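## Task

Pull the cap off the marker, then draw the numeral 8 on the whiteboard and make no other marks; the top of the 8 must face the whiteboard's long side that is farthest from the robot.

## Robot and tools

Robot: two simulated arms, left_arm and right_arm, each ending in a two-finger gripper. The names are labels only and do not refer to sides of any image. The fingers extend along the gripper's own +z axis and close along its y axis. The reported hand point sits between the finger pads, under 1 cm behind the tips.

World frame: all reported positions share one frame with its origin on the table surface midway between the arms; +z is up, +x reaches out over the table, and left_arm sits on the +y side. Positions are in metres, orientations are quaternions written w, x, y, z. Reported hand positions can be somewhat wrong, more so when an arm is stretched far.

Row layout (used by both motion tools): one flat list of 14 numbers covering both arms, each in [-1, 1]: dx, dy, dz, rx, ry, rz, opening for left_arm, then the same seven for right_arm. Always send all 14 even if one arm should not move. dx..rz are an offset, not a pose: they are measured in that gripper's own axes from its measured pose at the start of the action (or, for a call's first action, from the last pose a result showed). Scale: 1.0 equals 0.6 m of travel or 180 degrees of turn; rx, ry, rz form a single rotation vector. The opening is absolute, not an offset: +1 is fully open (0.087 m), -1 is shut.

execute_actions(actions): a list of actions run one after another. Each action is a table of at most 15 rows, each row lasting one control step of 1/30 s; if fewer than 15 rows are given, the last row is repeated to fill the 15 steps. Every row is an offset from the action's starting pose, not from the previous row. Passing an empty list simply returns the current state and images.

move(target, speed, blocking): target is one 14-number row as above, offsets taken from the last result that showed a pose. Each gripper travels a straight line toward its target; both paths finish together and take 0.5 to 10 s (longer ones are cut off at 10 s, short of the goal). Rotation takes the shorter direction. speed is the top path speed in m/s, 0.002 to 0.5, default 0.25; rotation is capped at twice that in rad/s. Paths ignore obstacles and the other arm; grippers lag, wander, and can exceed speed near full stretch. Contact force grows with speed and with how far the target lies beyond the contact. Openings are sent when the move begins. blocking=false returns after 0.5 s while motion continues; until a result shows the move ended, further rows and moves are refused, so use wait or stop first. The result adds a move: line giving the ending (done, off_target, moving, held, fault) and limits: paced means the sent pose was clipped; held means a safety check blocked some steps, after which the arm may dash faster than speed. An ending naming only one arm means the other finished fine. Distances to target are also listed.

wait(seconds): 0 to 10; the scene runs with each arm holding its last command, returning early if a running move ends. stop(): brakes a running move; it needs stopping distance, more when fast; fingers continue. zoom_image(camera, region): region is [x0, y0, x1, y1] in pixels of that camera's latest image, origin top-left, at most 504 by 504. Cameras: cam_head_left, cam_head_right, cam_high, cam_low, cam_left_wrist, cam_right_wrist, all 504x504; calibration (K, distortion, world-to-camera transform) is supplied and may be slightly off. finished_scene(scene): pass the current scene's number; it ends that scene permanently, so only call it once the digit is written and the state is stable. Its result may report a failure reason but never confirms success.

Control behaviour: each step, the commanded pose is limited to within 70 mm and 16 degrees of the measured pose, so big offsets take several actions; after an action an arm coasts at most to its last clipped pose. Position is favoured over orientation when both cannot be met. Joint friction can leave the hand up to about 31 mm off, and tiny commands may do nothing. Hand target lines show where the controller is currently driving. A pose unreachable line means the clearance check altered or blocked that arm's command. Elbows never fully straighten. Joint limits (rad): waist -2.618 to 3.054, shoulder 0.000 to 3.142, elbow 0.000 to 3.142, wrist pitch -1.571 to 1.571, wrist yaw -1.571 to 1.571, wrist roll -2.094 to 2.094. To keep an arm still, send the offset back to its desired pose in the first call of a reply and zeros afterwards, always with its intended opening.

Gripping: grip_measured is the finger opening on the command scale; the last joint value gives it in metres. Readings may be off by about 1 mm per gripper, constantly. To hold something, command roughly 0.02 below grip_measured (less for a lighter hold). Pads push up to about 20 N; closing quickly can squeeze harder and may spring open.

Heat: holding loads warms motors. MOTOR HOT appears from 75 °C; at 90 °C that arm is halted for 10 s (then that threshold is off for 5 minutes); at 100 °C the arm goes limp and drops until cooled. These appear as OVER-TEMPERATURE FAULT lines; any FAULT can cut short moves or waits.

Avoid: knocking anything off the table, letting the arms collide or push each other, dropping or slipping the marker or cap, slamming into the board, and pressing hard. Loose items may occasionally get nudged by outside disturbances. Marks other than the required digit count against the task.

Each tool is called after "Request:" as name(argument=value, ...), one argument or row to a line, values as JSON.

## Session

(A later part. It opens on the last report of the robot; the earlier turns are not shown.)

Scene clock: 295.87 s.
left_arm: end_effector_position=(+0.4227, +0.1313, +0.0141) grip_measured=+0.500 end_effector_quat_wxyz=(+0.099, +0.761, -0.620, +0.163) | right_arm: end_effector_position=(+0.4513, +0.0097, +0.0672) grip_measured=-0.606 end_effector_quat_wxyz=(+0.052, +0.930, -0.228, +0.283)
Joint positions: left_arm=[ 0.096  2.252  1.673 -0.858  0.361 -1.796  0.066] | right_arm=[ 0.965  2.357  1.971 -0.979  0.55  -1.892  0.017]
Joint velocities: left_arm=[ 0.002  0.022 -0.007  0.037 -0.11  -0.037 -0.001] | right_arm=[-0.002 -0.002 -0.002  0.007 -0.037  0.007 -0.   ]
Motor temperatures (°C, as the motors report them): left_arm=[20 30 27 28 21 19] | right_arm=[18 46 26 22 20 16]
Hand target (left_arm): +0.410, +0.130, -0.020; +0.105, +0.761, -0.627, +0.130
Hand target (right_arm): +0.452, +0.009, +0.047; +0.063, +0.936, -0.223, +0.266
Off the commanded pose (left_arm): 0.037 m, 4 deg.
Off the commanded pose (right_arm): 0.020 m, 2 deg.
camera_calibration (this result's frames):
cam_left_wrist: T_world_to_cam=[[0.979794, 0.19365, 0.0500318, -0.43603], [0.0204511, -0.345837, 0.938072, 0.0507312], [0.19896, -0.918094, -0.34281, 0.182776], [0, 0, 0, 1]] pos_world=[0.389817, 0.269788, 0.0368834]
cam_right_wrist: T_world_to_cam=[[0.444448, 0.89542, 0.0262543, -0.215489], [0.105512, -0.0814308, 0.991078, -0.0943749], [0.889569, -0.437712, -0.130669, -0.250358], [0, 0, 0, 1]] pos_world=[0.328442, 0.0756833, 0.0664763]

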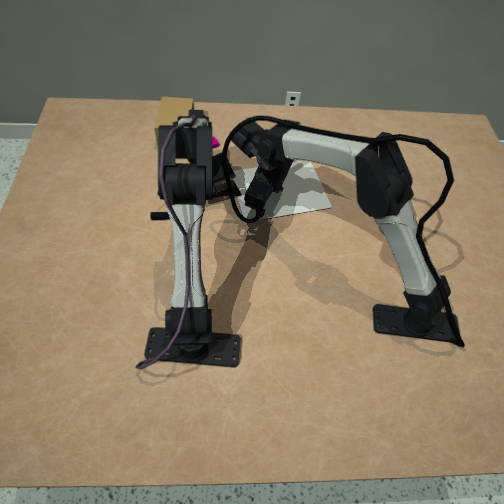

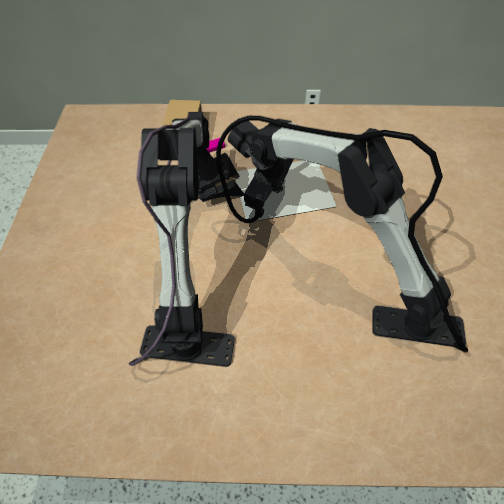

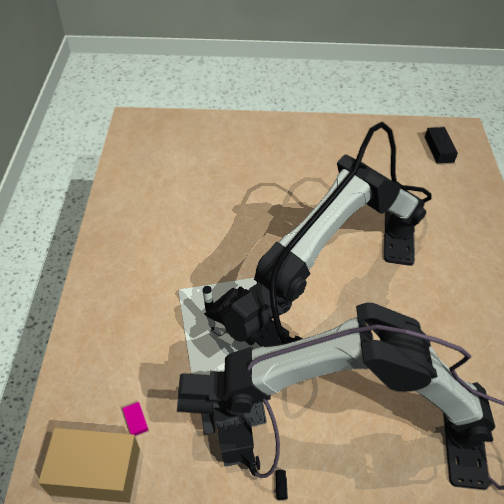

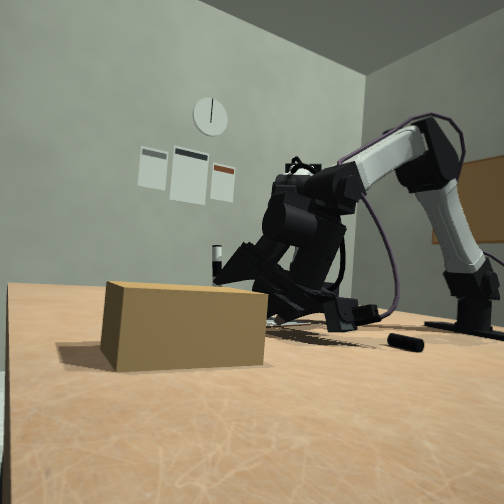

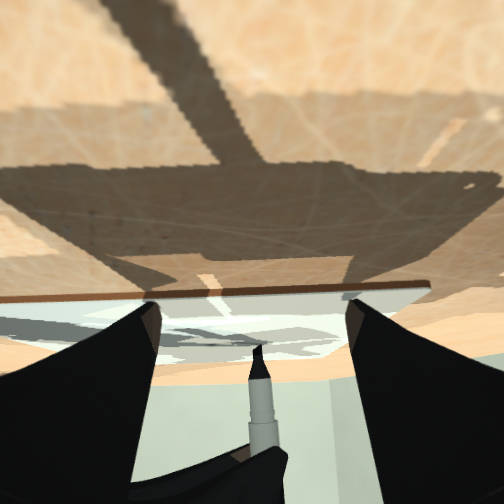

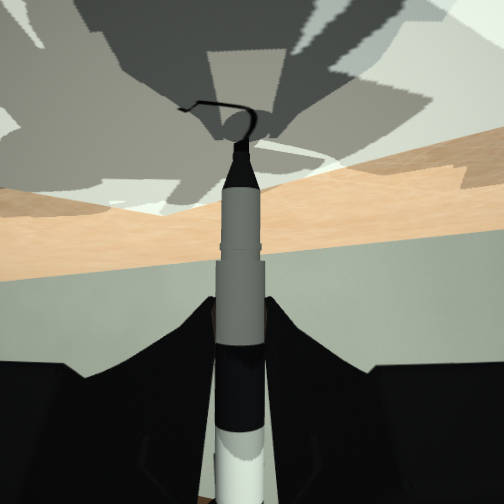

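Request:
execute_actions(
  actions=[
    [[-0.022,0.02,0.054,-0.016,-0.014,0,0.5,0.003,0.005,0.005,0,-0.005,0,-0.66],[-0.022,0.02,0.054,-0.016,-0.014,0,0.5,0.008,0.009,0.008,0,-0.005,0,-0.66],[-0.022,0.02,0.054,-0.016,-0.014,0,0.5,0.012,0.014,0.011,0,-0.005,0,-0.66],[-0.022,0.02,0.054,-0.016,-0.014,0,0.5,0.016,0.019,0.013,0,-0.005,0,-0.66],[-0.022,0.02,0.054,-0.016,-0.014,0,0.5,0.02,0.024,0.0155,0,-0.005,0,-0.66],[-0.022,0.02,0.054,-0.016,-0.014,0,0.5,0.0236,0.028,0.0175,0,-0.005,0,-0.66]],
  ],
)

Scene clock: 309.97 s.
left_arm: end_effector_position=(+0.4227, +0.1313, +0.0141) grip_measured=+0.500 end_effector_quat_wxyz=(+0.099, +0.761, -0.620, +0.163) | right_arm: end_effector_position=(+0.4617, -0.0124, +0.0682) grip_measured=-0.606 end_effector_quat_wxyz=(+0.052, +0.930, -0.234, +0.278)
Joint positions: left_arm=[ 0.096  2.252  1.673 -0.858  0.361 -1.796  0.066] | right_arm=[ 0.915  2.317  1.909 -0.937  0.532 -1.935  0.017]
Joint velocities: left_arm=[-0.012  0.002 -0.007 -0.066  0.007  0.022 -0.001] | right_arm=[-0.007 -0.002 -0.007 -0.022 -0.051 -0.022 -0.   ]
Motor temperatures (°C, as the motors report them): left_arm=[20 30 27 28 21 19] | right_arm=[18 45 27 22 20 16]
Hand target (left_arm): +0.410, +0.130, -0.020; +0.105, +0.761, -0.627, +0.130
Hand target (right_arm): +0.459, -0.013, +0.065; +0.050, +0.933, -0.229, +0.274
Off the commanded pose (left_arm): 0.037 m, 4 deg.
Off the commanded pose (right_arm): 0.004 m, 1 deg.
camera_calibration (this result's frames):
cam_left_wrist: T_world_to_cam=[[0.979794, 0.19365, 0.0500318, -0.43603], [0.0204511, -0.345837, 0.938072, 0.0507312], [0.19896, -0.918094, -0.34281, 0.182776], [0, 0, 0, 1]] pos_world=[0.389817, 0.269788, 0.0368834]
cam_right_wrist: T_world_to_cam=[[0.453973, 0.89061, 0.0268746, -0.204882], [0.113079, -0.0875056, 0.989725, -0.101677], [0.883811, -0.446269, -0.140435, -0.265913], [0, 0, 0, 1]] pos_world=[0.339525, 0.0549038, 0.0687955]

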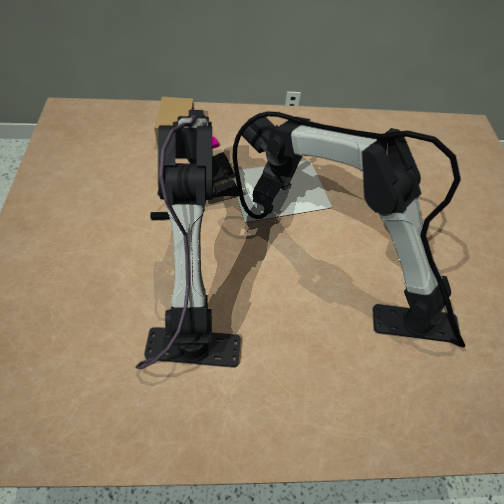

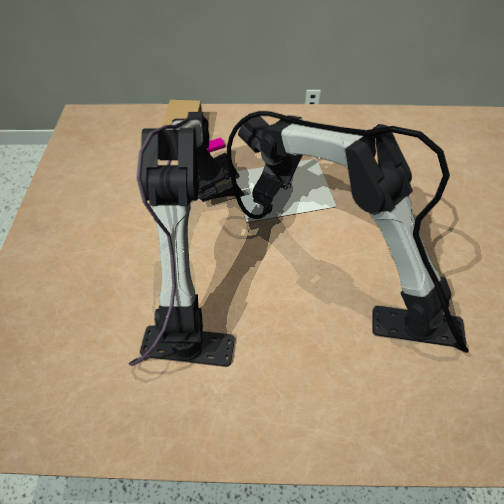

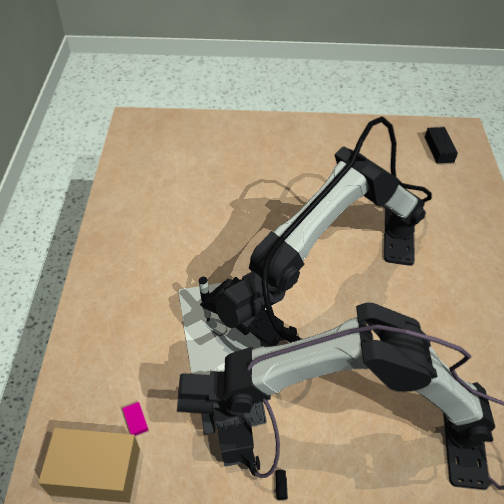

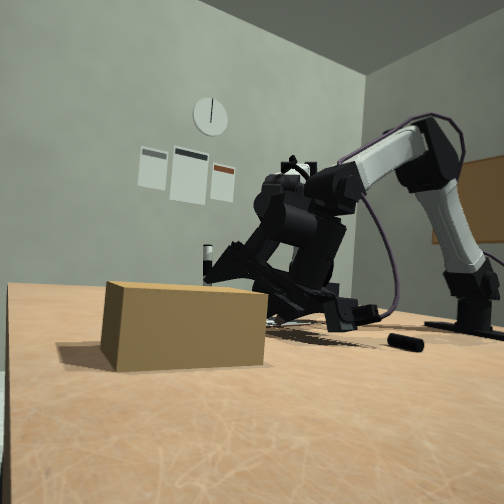

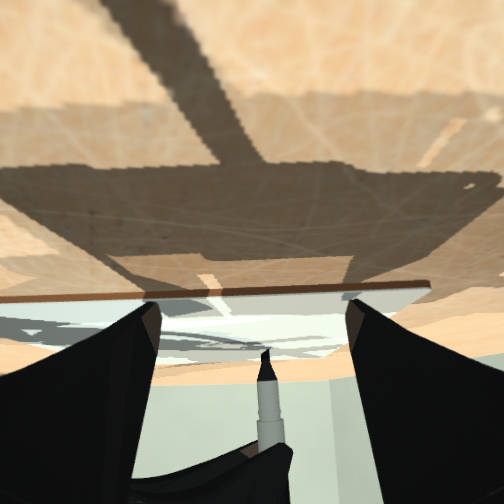

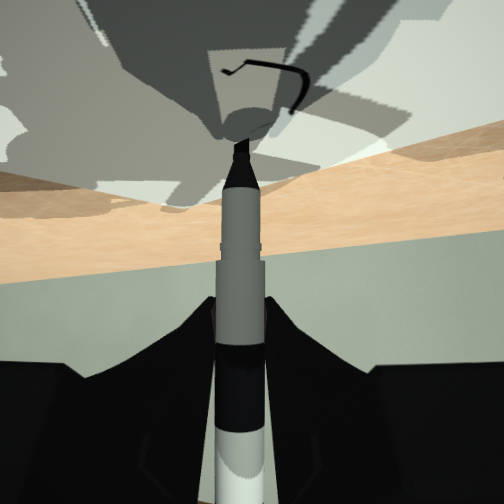

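Request:
execute_actions(
  actions=[
    [[-0.022,0.02,0.054,-0.016,-0.014,0,0.5,-0.028,0.008,0.027,-0.0117,-0.009,-0.0066,-0.66],[-0.022,0.02,0.054,-0.016,-0.014,0,0.5,-0.03,0.004,0.025,-0.0117,-0.009,-0.0066,-0.66],[-0.022,0.02,0.054,-0.016,-0.014,0,0.5,-0.034,0,0.023,-0.0117,-0.009,-0.0066,-0.66],[-0.022,0.02,0.054,-0.016,-0.014,0,0.5,-0.039,-0.005,0.02,-0.0117,-0.009,-0.0066,-0.66],[-0.022,0.02,0.054,-0.016,-0.014,0,0.5,-0.044,-0.01,0.017,-0.0117,-0.009,-0.0066,-0.66],[-0.022,0.02,0.054,-0.016,-0.014,0,0.5,-0.049,-0.015,0.014,-0.0117,-0.009,-0.0066,-0.66],[-0.022,0.02,0.054,-0.016,-0.014,0,0.5,-0.054,-0.02,0.0105,-0.0117,-0.009,-0.0066,-0.66],[-0.022,0.02,0.054,-0.016,-0.014,0,0.5,-0.059,-0.024,0.0075,-0.0117,-0.009,-0.0066,-0.66]],
  ],
)

Scene clock: 319.37 s.
left_arm: end_effector_position=(+0.4227, +0.1313, +0.0141) grip_measured=+0.500 end_effector_quat_wxyz=(+0.099, +0.761, -0.620, +0.163) | right_arm: end_effector_position=(+0.4523, +0.0137, +0.0676) grip_measured=-0.606 end_effector_quat_wxyz=(+0.050, +0.928, -0.233, +0.287)
Joint positions: left_arm=[ 0.096  2.252  1.673 -0.858  0.361 -1.796  0.066] | right_arm=[ 0.971  2.375  1.999 -0.989  0.557 -1.876  0.017]
Joint velocities: left_arm=[ 0.002 -0.007  0.007 -0.007  0.022  0.007  0.001] | right_arm=[-0.002 -0.002  0.042 -0.051  0.007 -0.007 -0.001]
Motor temperatures (°C, as the motors report them): left_arm=[20 30 26 28 21 19] | right_arm=[18 48 26 22 20 16]
Hand target (left_arm): +0.410, +0.130, -0.020; +0.105, +0.761, -0.627, +0.130
Hand target (right_arm): +0.444, +0.013, +0.047; +0.069, +0.935, -0.229, +0.262
Off the commanded pose (left_arm): 0.037 m, 4 deg.
Off the commanded pose (right_arm): 0.023 m, 4 deg.
camera_calibration (this result's frames):
cam_left_wrist: T_world_to_cam=[[0.979794, 0.19365, 0.0500318, -0.43603], [0.0204511, -0.345837, 0.938072, 0.0507312], [0.19896, -0.918094, -0.34281, 0.182776], [0, 0, 0, 1]] pos_world=[0.389817, 0.269788, 0.0368834]
cam_right_wrist: T_world_to_cam=[[0.452021, 0.891366, 0.0338134, -0.223477], [0.0952109, -0.0859036, 0.991744, -0.0897929], [0.886911, -0.44507, -0.123698, -0.248634], [0, 0, 0, 1]] pos_world=[0.330081, 0.0808266, 0.0658526]

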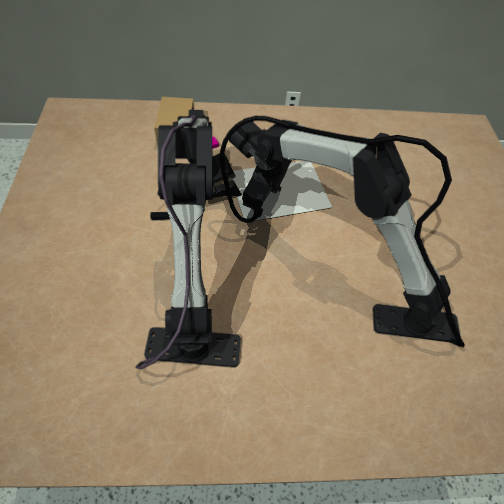

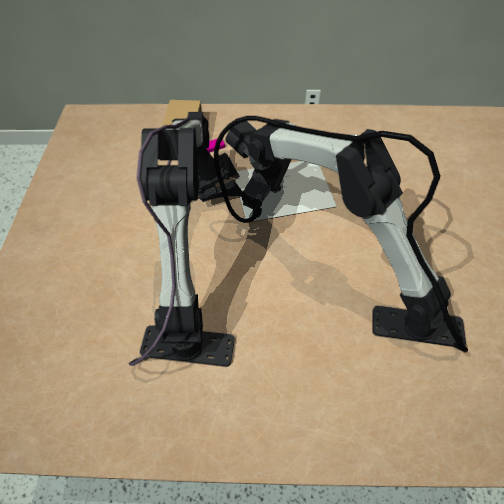

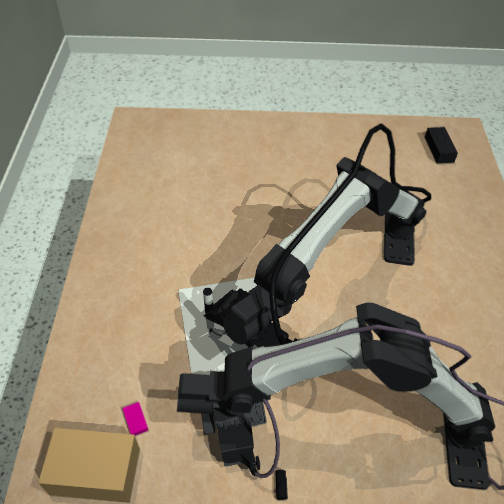

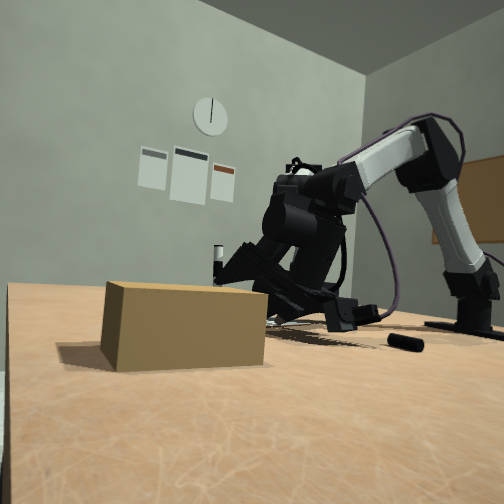

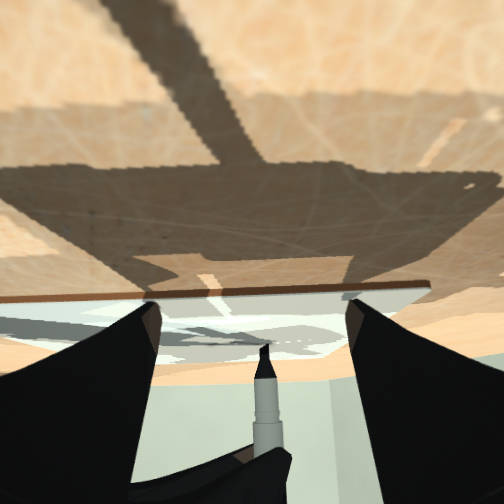

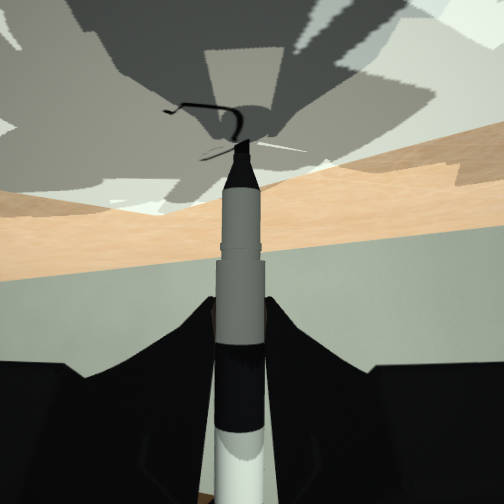

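Request:
execute_actions(
  actions=[
    [[-0.022,0.02,0.054,-0.016,-0.014,0,0.5,-0.014,0.012,0.011,-0.0048,-0.0066,-0.0027,-0.66],[-0.022,0.02,0.054,-0.016,-0.014,0,0.5,-0.014,0.0175,0.011,-0.0048,-0.0066,-0.0027,-0.66],[-0.022,0.02,0.054,-0.016,-0.014,0,0.5,-0.014,0.0175,0.011,-0.0048,-0.0066,-0.0027,-0.66],[-0.022,0.02,0.054,-0.016,-0.014,0,0.5,-0.014,0.0175,0.011,-0.0048,-0.0066,-0.0027,-0.66],[-0.022,0.02,0.054,-0.016,-0.014,0,0.5,-0.009,0.021,0.014,-0.0048,-0.0066,-0.0027,-0.66],[-0.022,0.02,0.054,-0.016,-0.014,0,0.5,-0.004,0.025,0.017,-0.0048,-0.0066,-0.0027,-0.66],[-0.022,0.02,0.054,-0.016,-0.014,0,0.5,0.001,0.029,0.02,-0.0048,-0.0066,-0.0027,-0.66],[-0.022,0.02,0.054,-0.016,-0.014,0,0.5,0.006,0.033,0.023,-0.0048,-0.0066,-0.0027,-0.66],[-0.022,0.02,0.054,-0.016,-0.014,0,0.5,0.011,0.037,0.026,-0.0048,-0.0066,-0.0027,-0.66],[-0.022,0.02,0.054,-0.016,-0.014,0,0.5,0.016,0.0405,0.029,-0.0048,-0.0066,-0.0027,-0.66]],
  ],
)

Request:
wait(
  seconds=0.2,
)

Scene clock: 332.20 s.
left_arm: end_effector_position=(+0.4227, +0.1313, +0.0141) grip_measured=+0.500 end_effector_quat_wxyz=(+0.099, +0.761, -0.620, +0.163) | right_arm: end_effector_position=(+0.4603, -0.0120, +0.0673) grip_measured=-0.606 end_effector_quat_wxyz=(+0.051, +0.926, -0.241, +0.285)
Joint positions: left_arm=[ 0.096  2.252  1.673 -0.858  0.361 -1.796  0.066] | right_arm=[ 0.922  2.316  1.895 -0.922  0.547 -1.914  0.017]
Joint velocities: left_arm=[ 0.002 -0.012 -0.012 -0.037 -0.022 -0.007  0.001] | right_arm=[-0.051 -0.002 -0.032  0.022 -0.095 -0.081 -0.   ]
Motor temperatures (°C, as the motors report them): left_arm=[20 30 26 28 21 19] | right_arm=[18 47 27 22 20 16]
Hand target (left_arm): +0.410, +0.130, -0.020; +0.105, +0.761, -0.627, +0.130
Hand target (right_arm): +0.457, -0.015, +0.057; +0.056, +0.932, -0.232, +0.274
Off the commanded pose (left_arm): 0.037 m, 4 deg.
Off the commanded pose (right_arm): 0.011 m, 2 deg.
camera_calibration (this result's frames):
cam_left_wrist: T_world_to_cam=[[0.979794, 0.19365, 0.0500318, -0.43603], [0.0204511, -0.345837, 0.938072, 0.0507312], [0.19896, -0.918094, -0.34281, 0.182776], [0, 0, 0, 1]] pos_world=[0.389817, 0.269788, 0.0368834]
cam_right_wrist: T_world_to_cam=[[0.465397, 0.884373, 0.0359142, -0.210524], [0.0950544, -0.0902812, 0.99137, -0.092457], [0.879983, -0.457967, -0.12608, -0.263994], [0, 0, 0, 1]] pos_world=[0.339076, 0.0569343, 0.0659355]

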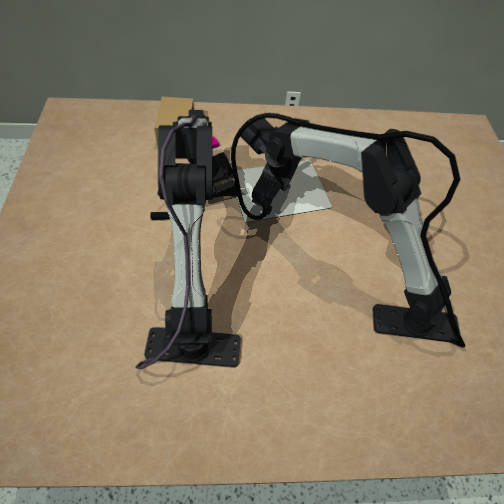

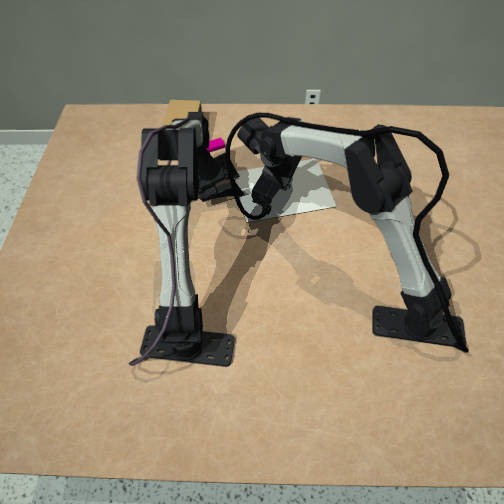

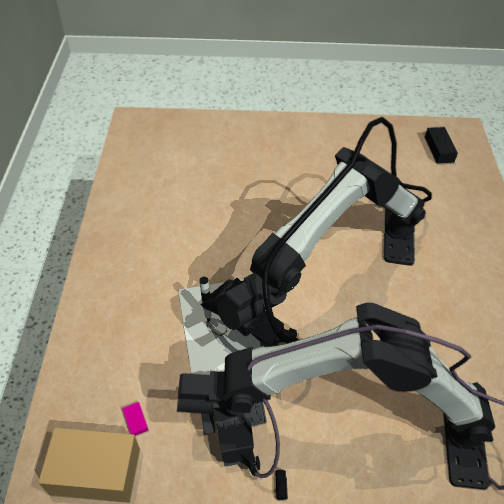

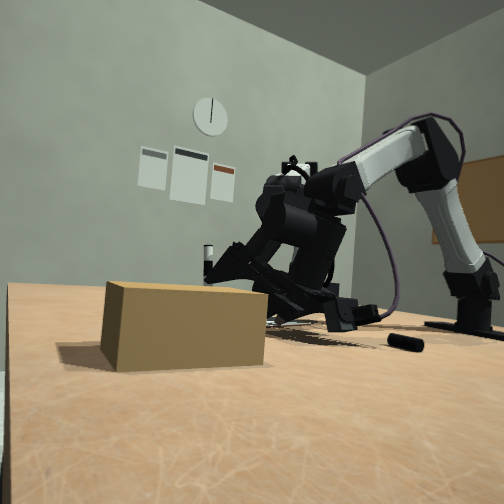

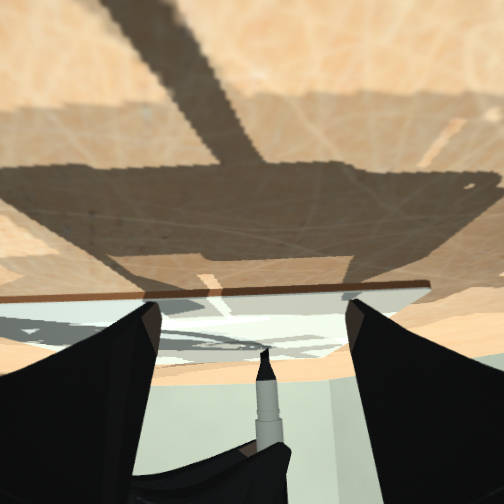

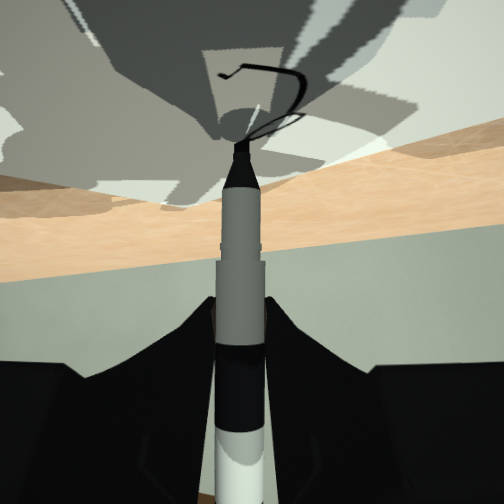

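Scene clock: 332.40 s.
left_arm: end_effector_position=(+0.4227, +0.1313, +0.0141) grip_measured=+0.500 end_effector_quat_wxyz=(+0.099, +0.761, -0.620, +0.163) | right_arm: end_effector_position=(+0.4611, -0.0121, +0.0673) grip_measured=-0.606 end_effector_quat_wxyz=(+0.051, +0.927, -0.238, +0.286)
Joint positions: left_arm=[ 0.096  2.252  1.673 -0.858  0.361 -1.796  0.066] | right_arm=[ 0.92   2.315  1.893 -0.918  0.547 -1.923  0.017]
Joint velocities: left_arm=[ 0.012  0.007 -0.007  0.007  0.007 -0.081  0.   ] | right_arm=[ 0.007 -0.007 -0.002 -0.022 -0.022 -0.051  0.001]
Motor temperatures (°C, as the motors report them): left_arm=[20 30 26 28 21 19] | right_arm=[18 47 27 22 20 16]
Hand target (left_arm): +0.410, +0.130, -0.020; +0.105, +0.761, -0.627, +0.130
Hand target (right_arm): +0.457, -0.015, +0.057; +0.056, +0.932, -0.232, +0.274
Off the commanded pose (left_arm): 0.037 m, 4 deg.
Off the commanded pose (right_arm): 0.011 m, 2 deg.
wait: 0.20 s; at rest by 0.17 s
camera_calibration (this result's frames):
cam_left_wrist: T_world_to_cam=[[0.979794, 0.19365, 0.0500318, -0.43603], [0.0204511, -0.345837, 0.938072, 0.0507312], [0.19896, -0.918094, -0.34281, 0.182776], [0, 0, 0, 1]] pos_world=[0.389817, 0.269788, 0.0368834]
cam_right_wrist: T_world_to_cam=[[0.460568, 0.88698, 0.0338082, -0.208367], [0.0955883, -0.0874295, 0.991574, -0.0927996], [0.882462, -0.453456, -0.125052, -0.265923], [0, 0, 0, 1]] pos_world=[0.339505, 0.0561195, 0.0658079]

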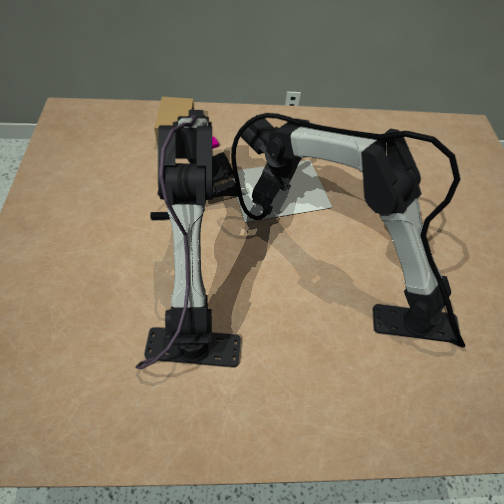

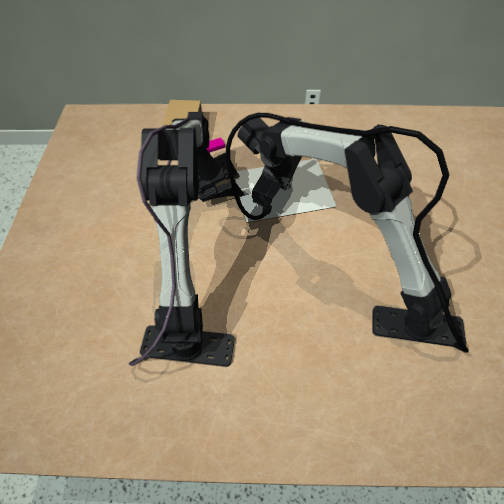

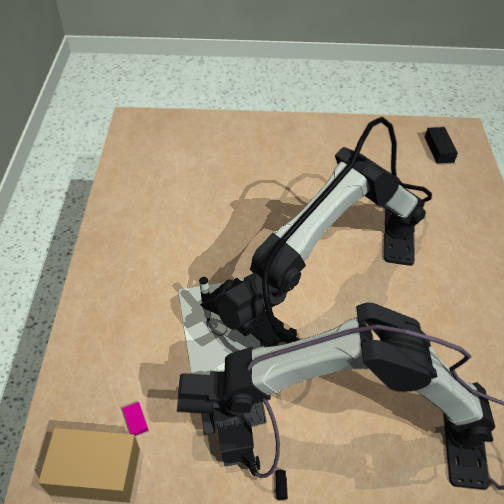

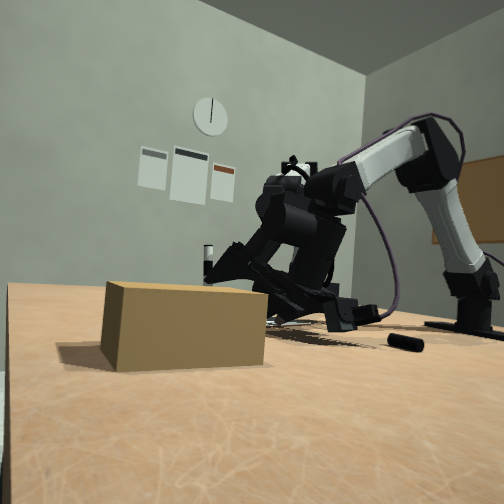

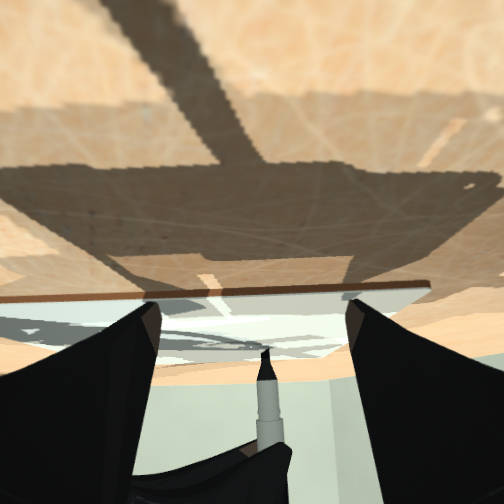

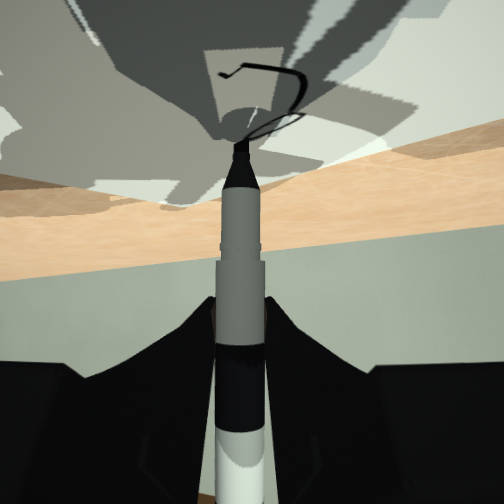

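Request:
execute_actions(
  actions=[
    [[-0.022,0.02,0.054,-0.016,-0.014,0,0.5,-0.013,0.012,0.012,-0.0048,-0.0066,-0.0027,-0.66],[-0.022,0.02,0.054,-0.016,-0.014,0,0.5,-0.013,0.018,0.012,-0.0048,-0.0066,-0.0027,-0.66],[-0.022,0.02,0.054,-0.016,-0.014,0,0.5,-0.014,0.024,0.011,-0.0048,-0.0066,-0.0027,-0.66],[-0.022,0.02,0.054,-0.016,-0.014,0,0.5,-0.015,0.03,0.01,-0.0048,-0.0066,-0.0027,-0.66],[-0.022,0.02,0.054,-0.016,-0.014,0,0.5,-0.016,0.036,0.009,-0.0048,-0.0066,-0.0027,-0.66],[-0.022,0.02,0.054,-0.016,-0.014,0,0.5,-0.017,0.042,0.008,-0.0048,-0.0066,-0.0027,-0.66]],
    [[-0.022,0.02,0.054,-0.016,-0.014,0,0.5,-0.02,0.009,0.007,-0.0048,-0.0066,-0.0027,-0.66],[-0.022,0.02,0.054,-0.016,-0.014,0,0.5,-0.025,0.013,0.0035,-0.0048,-0.0066,-0.0027,-0.66],[-0.022,0.02,0.054,-0.016,-0.014,0,0.5,-0.03,0.017,0,-0.0048,-0.0066,-0.0027,-0.66],[-0.022,0.02,0.054,-0.016,-0.014,0,0.5,-0.035,0.02,-0.003,-0.0048,-0.0066,-0.0027,-0.66],[-0.022,0.02,0.054,-0.016,-0.014,0,0.5,-0.04,0.023,-0.0065,-0.0048,-0.0066,-0.0027,-0.66],[-0.022,0.02,0.054,-0.016,-0.014,0,0.5,-0.044,0.026,-0.0095,-0.0048,-0.0066,-0.0027,-0.66]],
  ],
)

Scene clock: 348.77 s.
left_arm: end_effector_position=(+0.4226, +0.1311, +0.0142) grip_measured=+0.500 end_effector_quat_wxyz=(+0.100, +0.761, -0.620, +0.163) | right_arm: end_effector_position=(+0.4285, -0.0246, +0.0671) grip_measured=-0.606 end_effector_quat_wxyz=(+0.051, +0.926, -0.238, +0.288)
Joint positions: left_arm=[ 0.096  2.252  1.673 -0.858  0.362 -1.796  0.066] | right_arm=[ 0.954  2.188  1.68  -0.848  0.557 -1.884  0.017]
Joint velocities: left_arm=[-0.017 -0.002 -0.002  0.022 -0.066  0.007 -0.   ] | right_arm=[-0.012 -0.012 -0.002 -0.007 -0.081 -0.007  0.   ]
Motor temperatures (°C, as the motors report them): left_arm=[20 30 26 27 21 19] | right_arm=[18 50 26 22 19 16]
Hand target (left_arm): +0.410, +0.129, -0.019; +0.106, +0.761, -0.627, +0.131
Hand target (right_arm): +0.419, -0.027, +0.057; +0.058, +0.930, -0.235, +0.275
Off the commanded pose (left_arm): 0.037 m, 4 deg.
Off the commanded pose (right_arm): 0.014 m, 2 deg.
camera_calibration (this result's frames):
cam_left_wrist: T_world_to_cam=[[0.979833, 0.193526, 0.0497428, -0.43597], [0.0203776, -0.344423, 0.938594, 0.0503487], [0.198775, -0.918652, -0.34142, 0.182754], [0, 0, 0, 1]] pos_world=[0.389825, 0.2696, 0.0368252]
cam_right_wrist: T_world_to_cam=[[0.461322, 0.886497, 0.0361196, -0.18271], [0.0913156, -0.087935, 0.991932, -0.088768], [0.882521, -0.454302, -0.121517, -0.243101], [0, 0, 0, 1]] pos_world=[0.306936, 0.0437245, 0.0651102]

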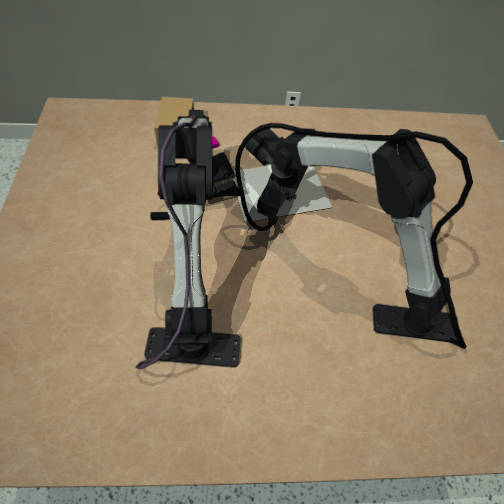

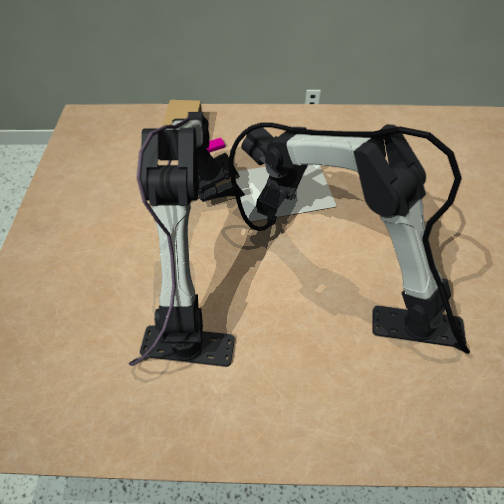

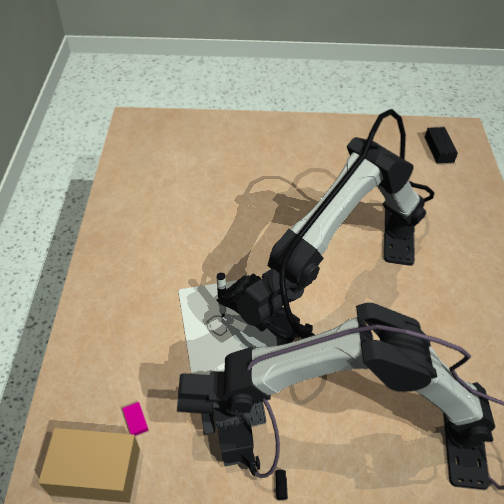

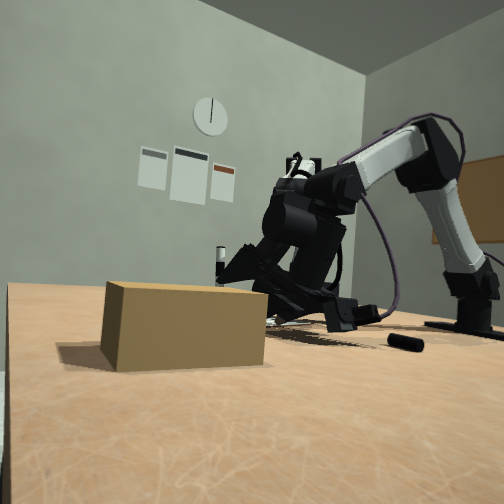

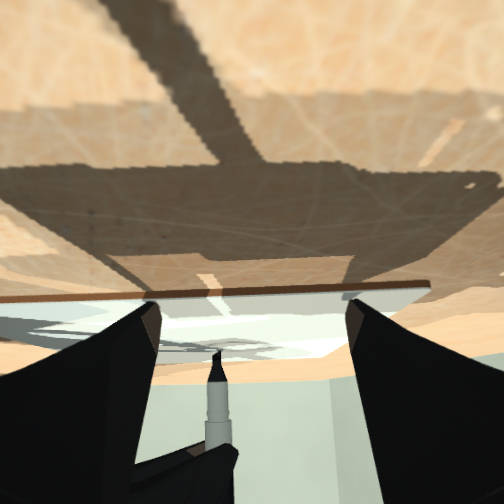

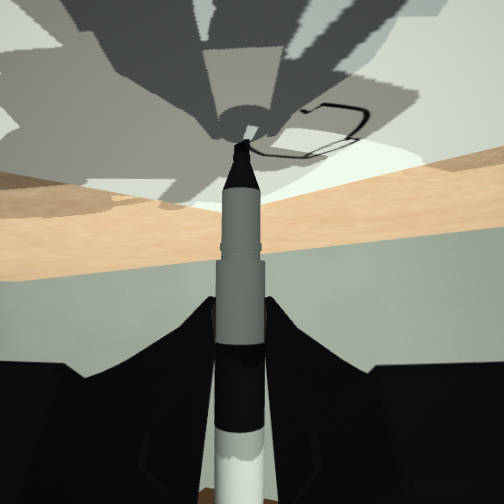

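Request:
execute_actions(
  actions=[],
)

Scene clock: 370.10 s.
left_arm: end_effector_position=(+0.4226, +0.1311, +0.0142) grip_measured=+0.500 end_effector_quat_wxyz=(+0.100, +0.761, -0.620, +0.163) | right_arm: end_effector_position=(+0.4285, -0.0247, +0.0672) grip_measured=-0.606 end_effector_quat_wxyz=(+0.050, +0.926, -0.240, +0.288)
Joint positions: left_arm=[ 0.096  2.252  1.673 -0.858  0.362 -1.796  0.066] | right_arm=[ 0.954  2.188  1.68  -0.847  0.558 -1.881  0.017]
Joint velocities: left_arm=[ 0.002 -0.017 -0.002 -0.037  0.007  0.066 -0.   ] | right_arm=[-0.012  0.002 -0.012  0.007  0.007 -0.022 -0.   ]
Motor temperatures (°C, as the motors report them): left_arm=[20 31 26 27 21 19] | right_arm=[18 51 25 22 19 16]
Hand target (left_arm): +0.410, +0.129, -0.019; +0.106, +0.761, -0.627, +0.131
Hand target (right_arm): +0.419, -0.027, +0.057; +0.058, +0.930, -0.235, +0.275
Off the commanded pose (left_arm): 0.037 m, 4 deg.
Off the commanded pose (right_arm): 0.014 m, 2 deg.
camera_calibration (this result's frames):
cam_left_wrist: T_world_to_cam=[[0.979833, 0.193526, 0.0497428, -0.43597], [0.0203776, -0.344423, 0.938594, 0.0503487], [0.198775, -0.918652, -0.34142, 0.182754], [0, 0, 0, 1]] pos_world=[0.389825, 0.2696, 0.0368252]
cam_right_wrist: T_world_to_cam=[[0.463857, 0.885066, 0.0386673, -0.183982], [0.0894794, -0.09023, 0.991893, -0.0881286], [0.88138, -0.456636, -0.121049, -0.242773], [0, 0, 0, 1]] pos_world=[0.307202, 0.0440254, 0.0651408]

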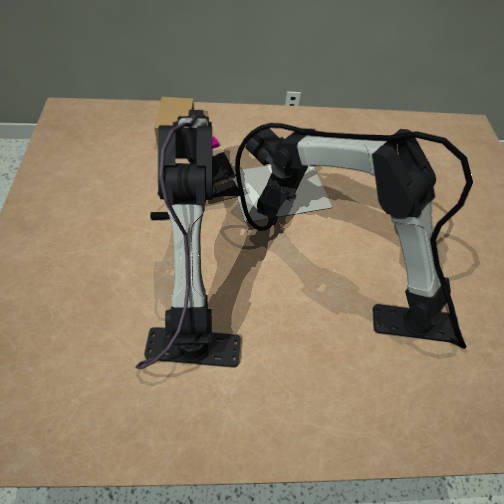

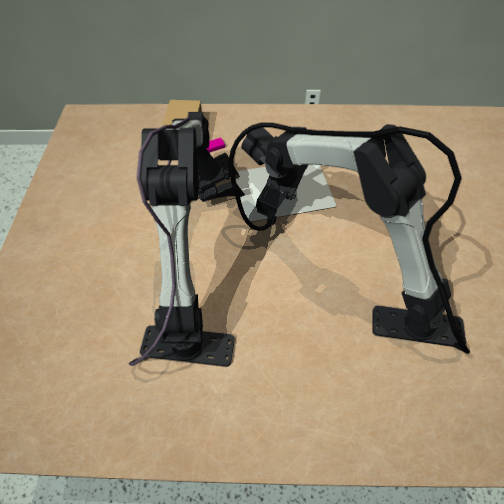

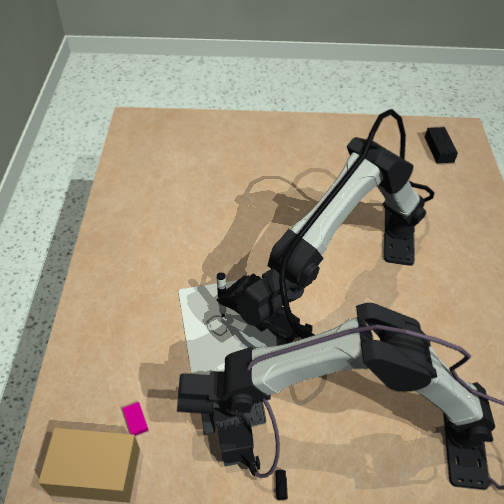

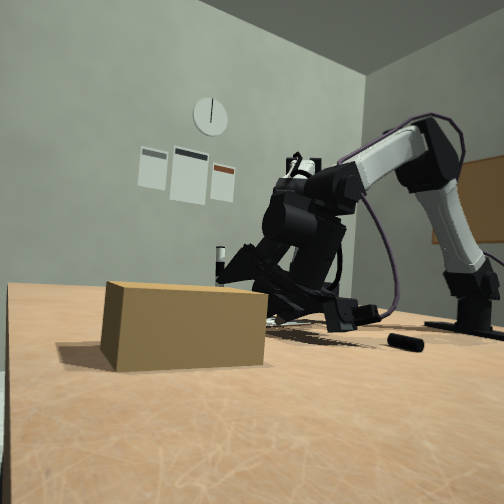

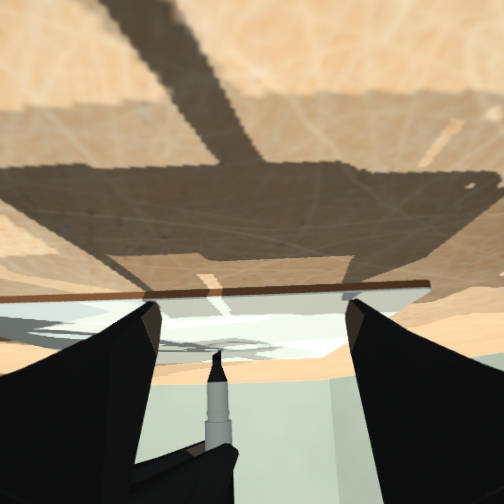

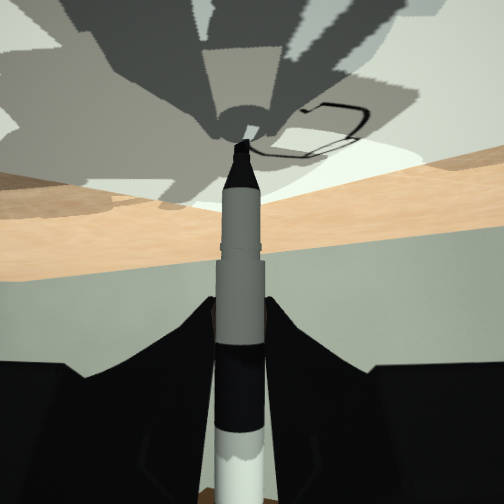

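Request:
execute_actions(
  actions=[
    [[-0.022,0.02,0.054,-0.016,-0.014,0,0.5,-0.026,0.005,0.009,-0.0065,-0.007,-0.0035,-0.66],[-0.022,0.02,0.054,-0.016,-0.014,0,0.5,-0.033,0.004,0.004,-0.0065,-0.007,-0.0035,-0.66],[-0.022,0.02,0.054,-0.016,-0.014,0,0.5,-0.04,0.002,0,-0.0065,-0.007,-0.0035,-0.66],[-0.022,0.02,0.054,-0.016,-0.014,0,0.5,-0.048,0.001,-0.005,-0.0065,-0.007,-0.0035,-0.66],[-0.022,0.02,0.054,-0.016,-0.014,0,0.5,-0.055,0,-0.01,-0.0065,-0.007,-0.0035,-0.66]],
  ],
)

Scene clock: 377.47 s.
left_arm: end_effector_position=(+0.4226, +0.1311, +0.0142) grip_measured=+0.500 end_effector_quat_wxyz=(+0.100, +0.761, -0.620, +0.163) | right_arm: end_effector_position=(+0.4091, -0.0045, +0.0673) grip_measured=-0.606 end_effector_quat_wxyz=(+0.039, +0.925, -0.241, +0.291)
Joint positions: left_arm=[ 0.096  2.252  1.673 -0.858  0.362 -1.796  0.066] | right_arm=[ 1.017  2.188  1.68  -0.862  0.566 -1.812  0.017]
Joint velocities: left_arm=[-0.012 -0.012 -0.002  0.007 -0.022 -0.037  0.   ] | right_arm=[-0.012  0.007 -0.002  0.066  0.051 -0.007 -0.002]
Motor temperatures (°C, as the motors report them): left_arm=[20 31 26 27 21 19] | right_arm=[18 51 25 22 19 16]
Hand target (left_arm): +0.410, +0.129, -0.019; +0.106, +0.761, -0.627, +0.131
Hand target (right_arm): +0.402, -0.010, +0.055; +0.059, +0.929, -0.238, +0.277
Off the commanded pose (left_arm): 0.037 m, 4 deg.
Off the commanded pose (right_arm): 0.016 m, 3 deg.
camera_calibration (this result's frames):
cam_left_wrist: T_world_to_cam=[[0.979833, 0.193526, 0.0497428, -0.43597], [0.0203776, -0.344423, 0.938594, 0.0503487], [0.198775, -0.918652, -0.34142, 0.182754], [0, 0, 0, 1]] pos_world=[0.389825, 0.2696, 0.0368252]
cam_right_wrist: T_world_to_cam=[[0.459081, 0.886299, 0.0609737, -0.192375], [0.0782472, -0.108706, 0.99099, -0.0801167], [0.884942, -0.450174, -0.119255, -0.217943], [0, 0, 0, 1]] pos_world=[0.287452, 0.0636808, 0.0651337]

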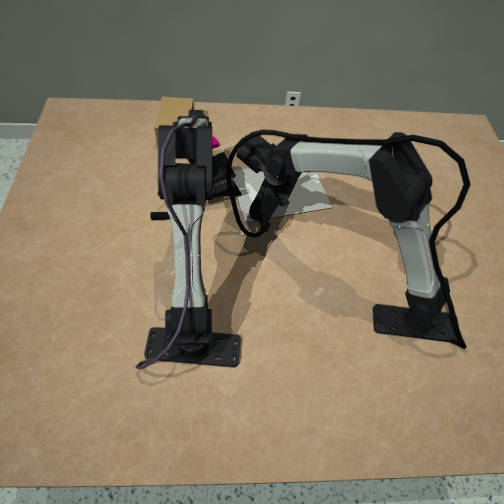

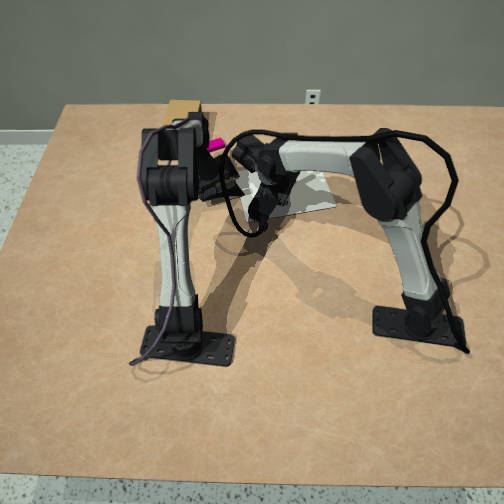

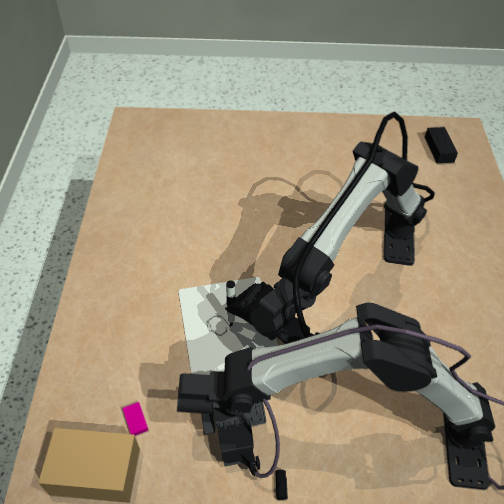

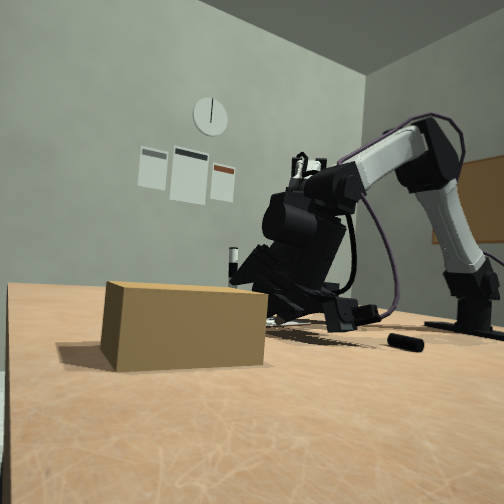

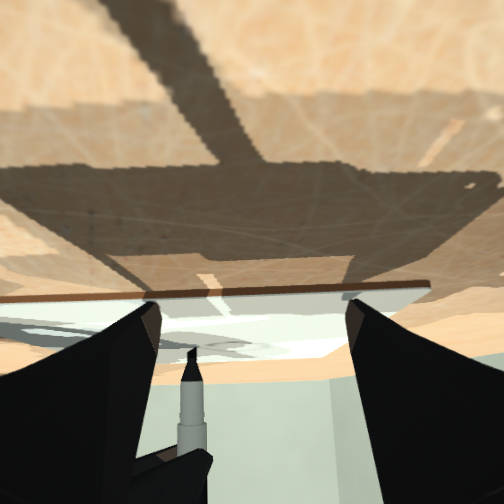

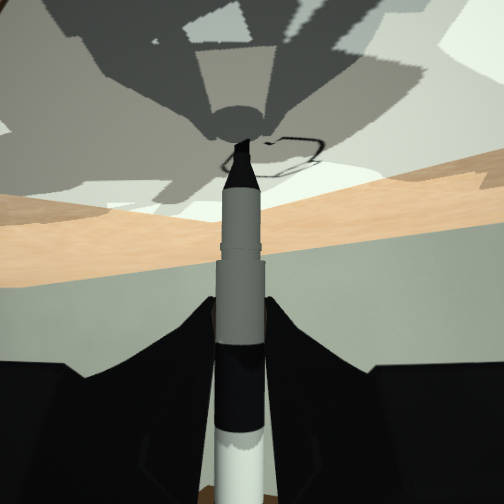

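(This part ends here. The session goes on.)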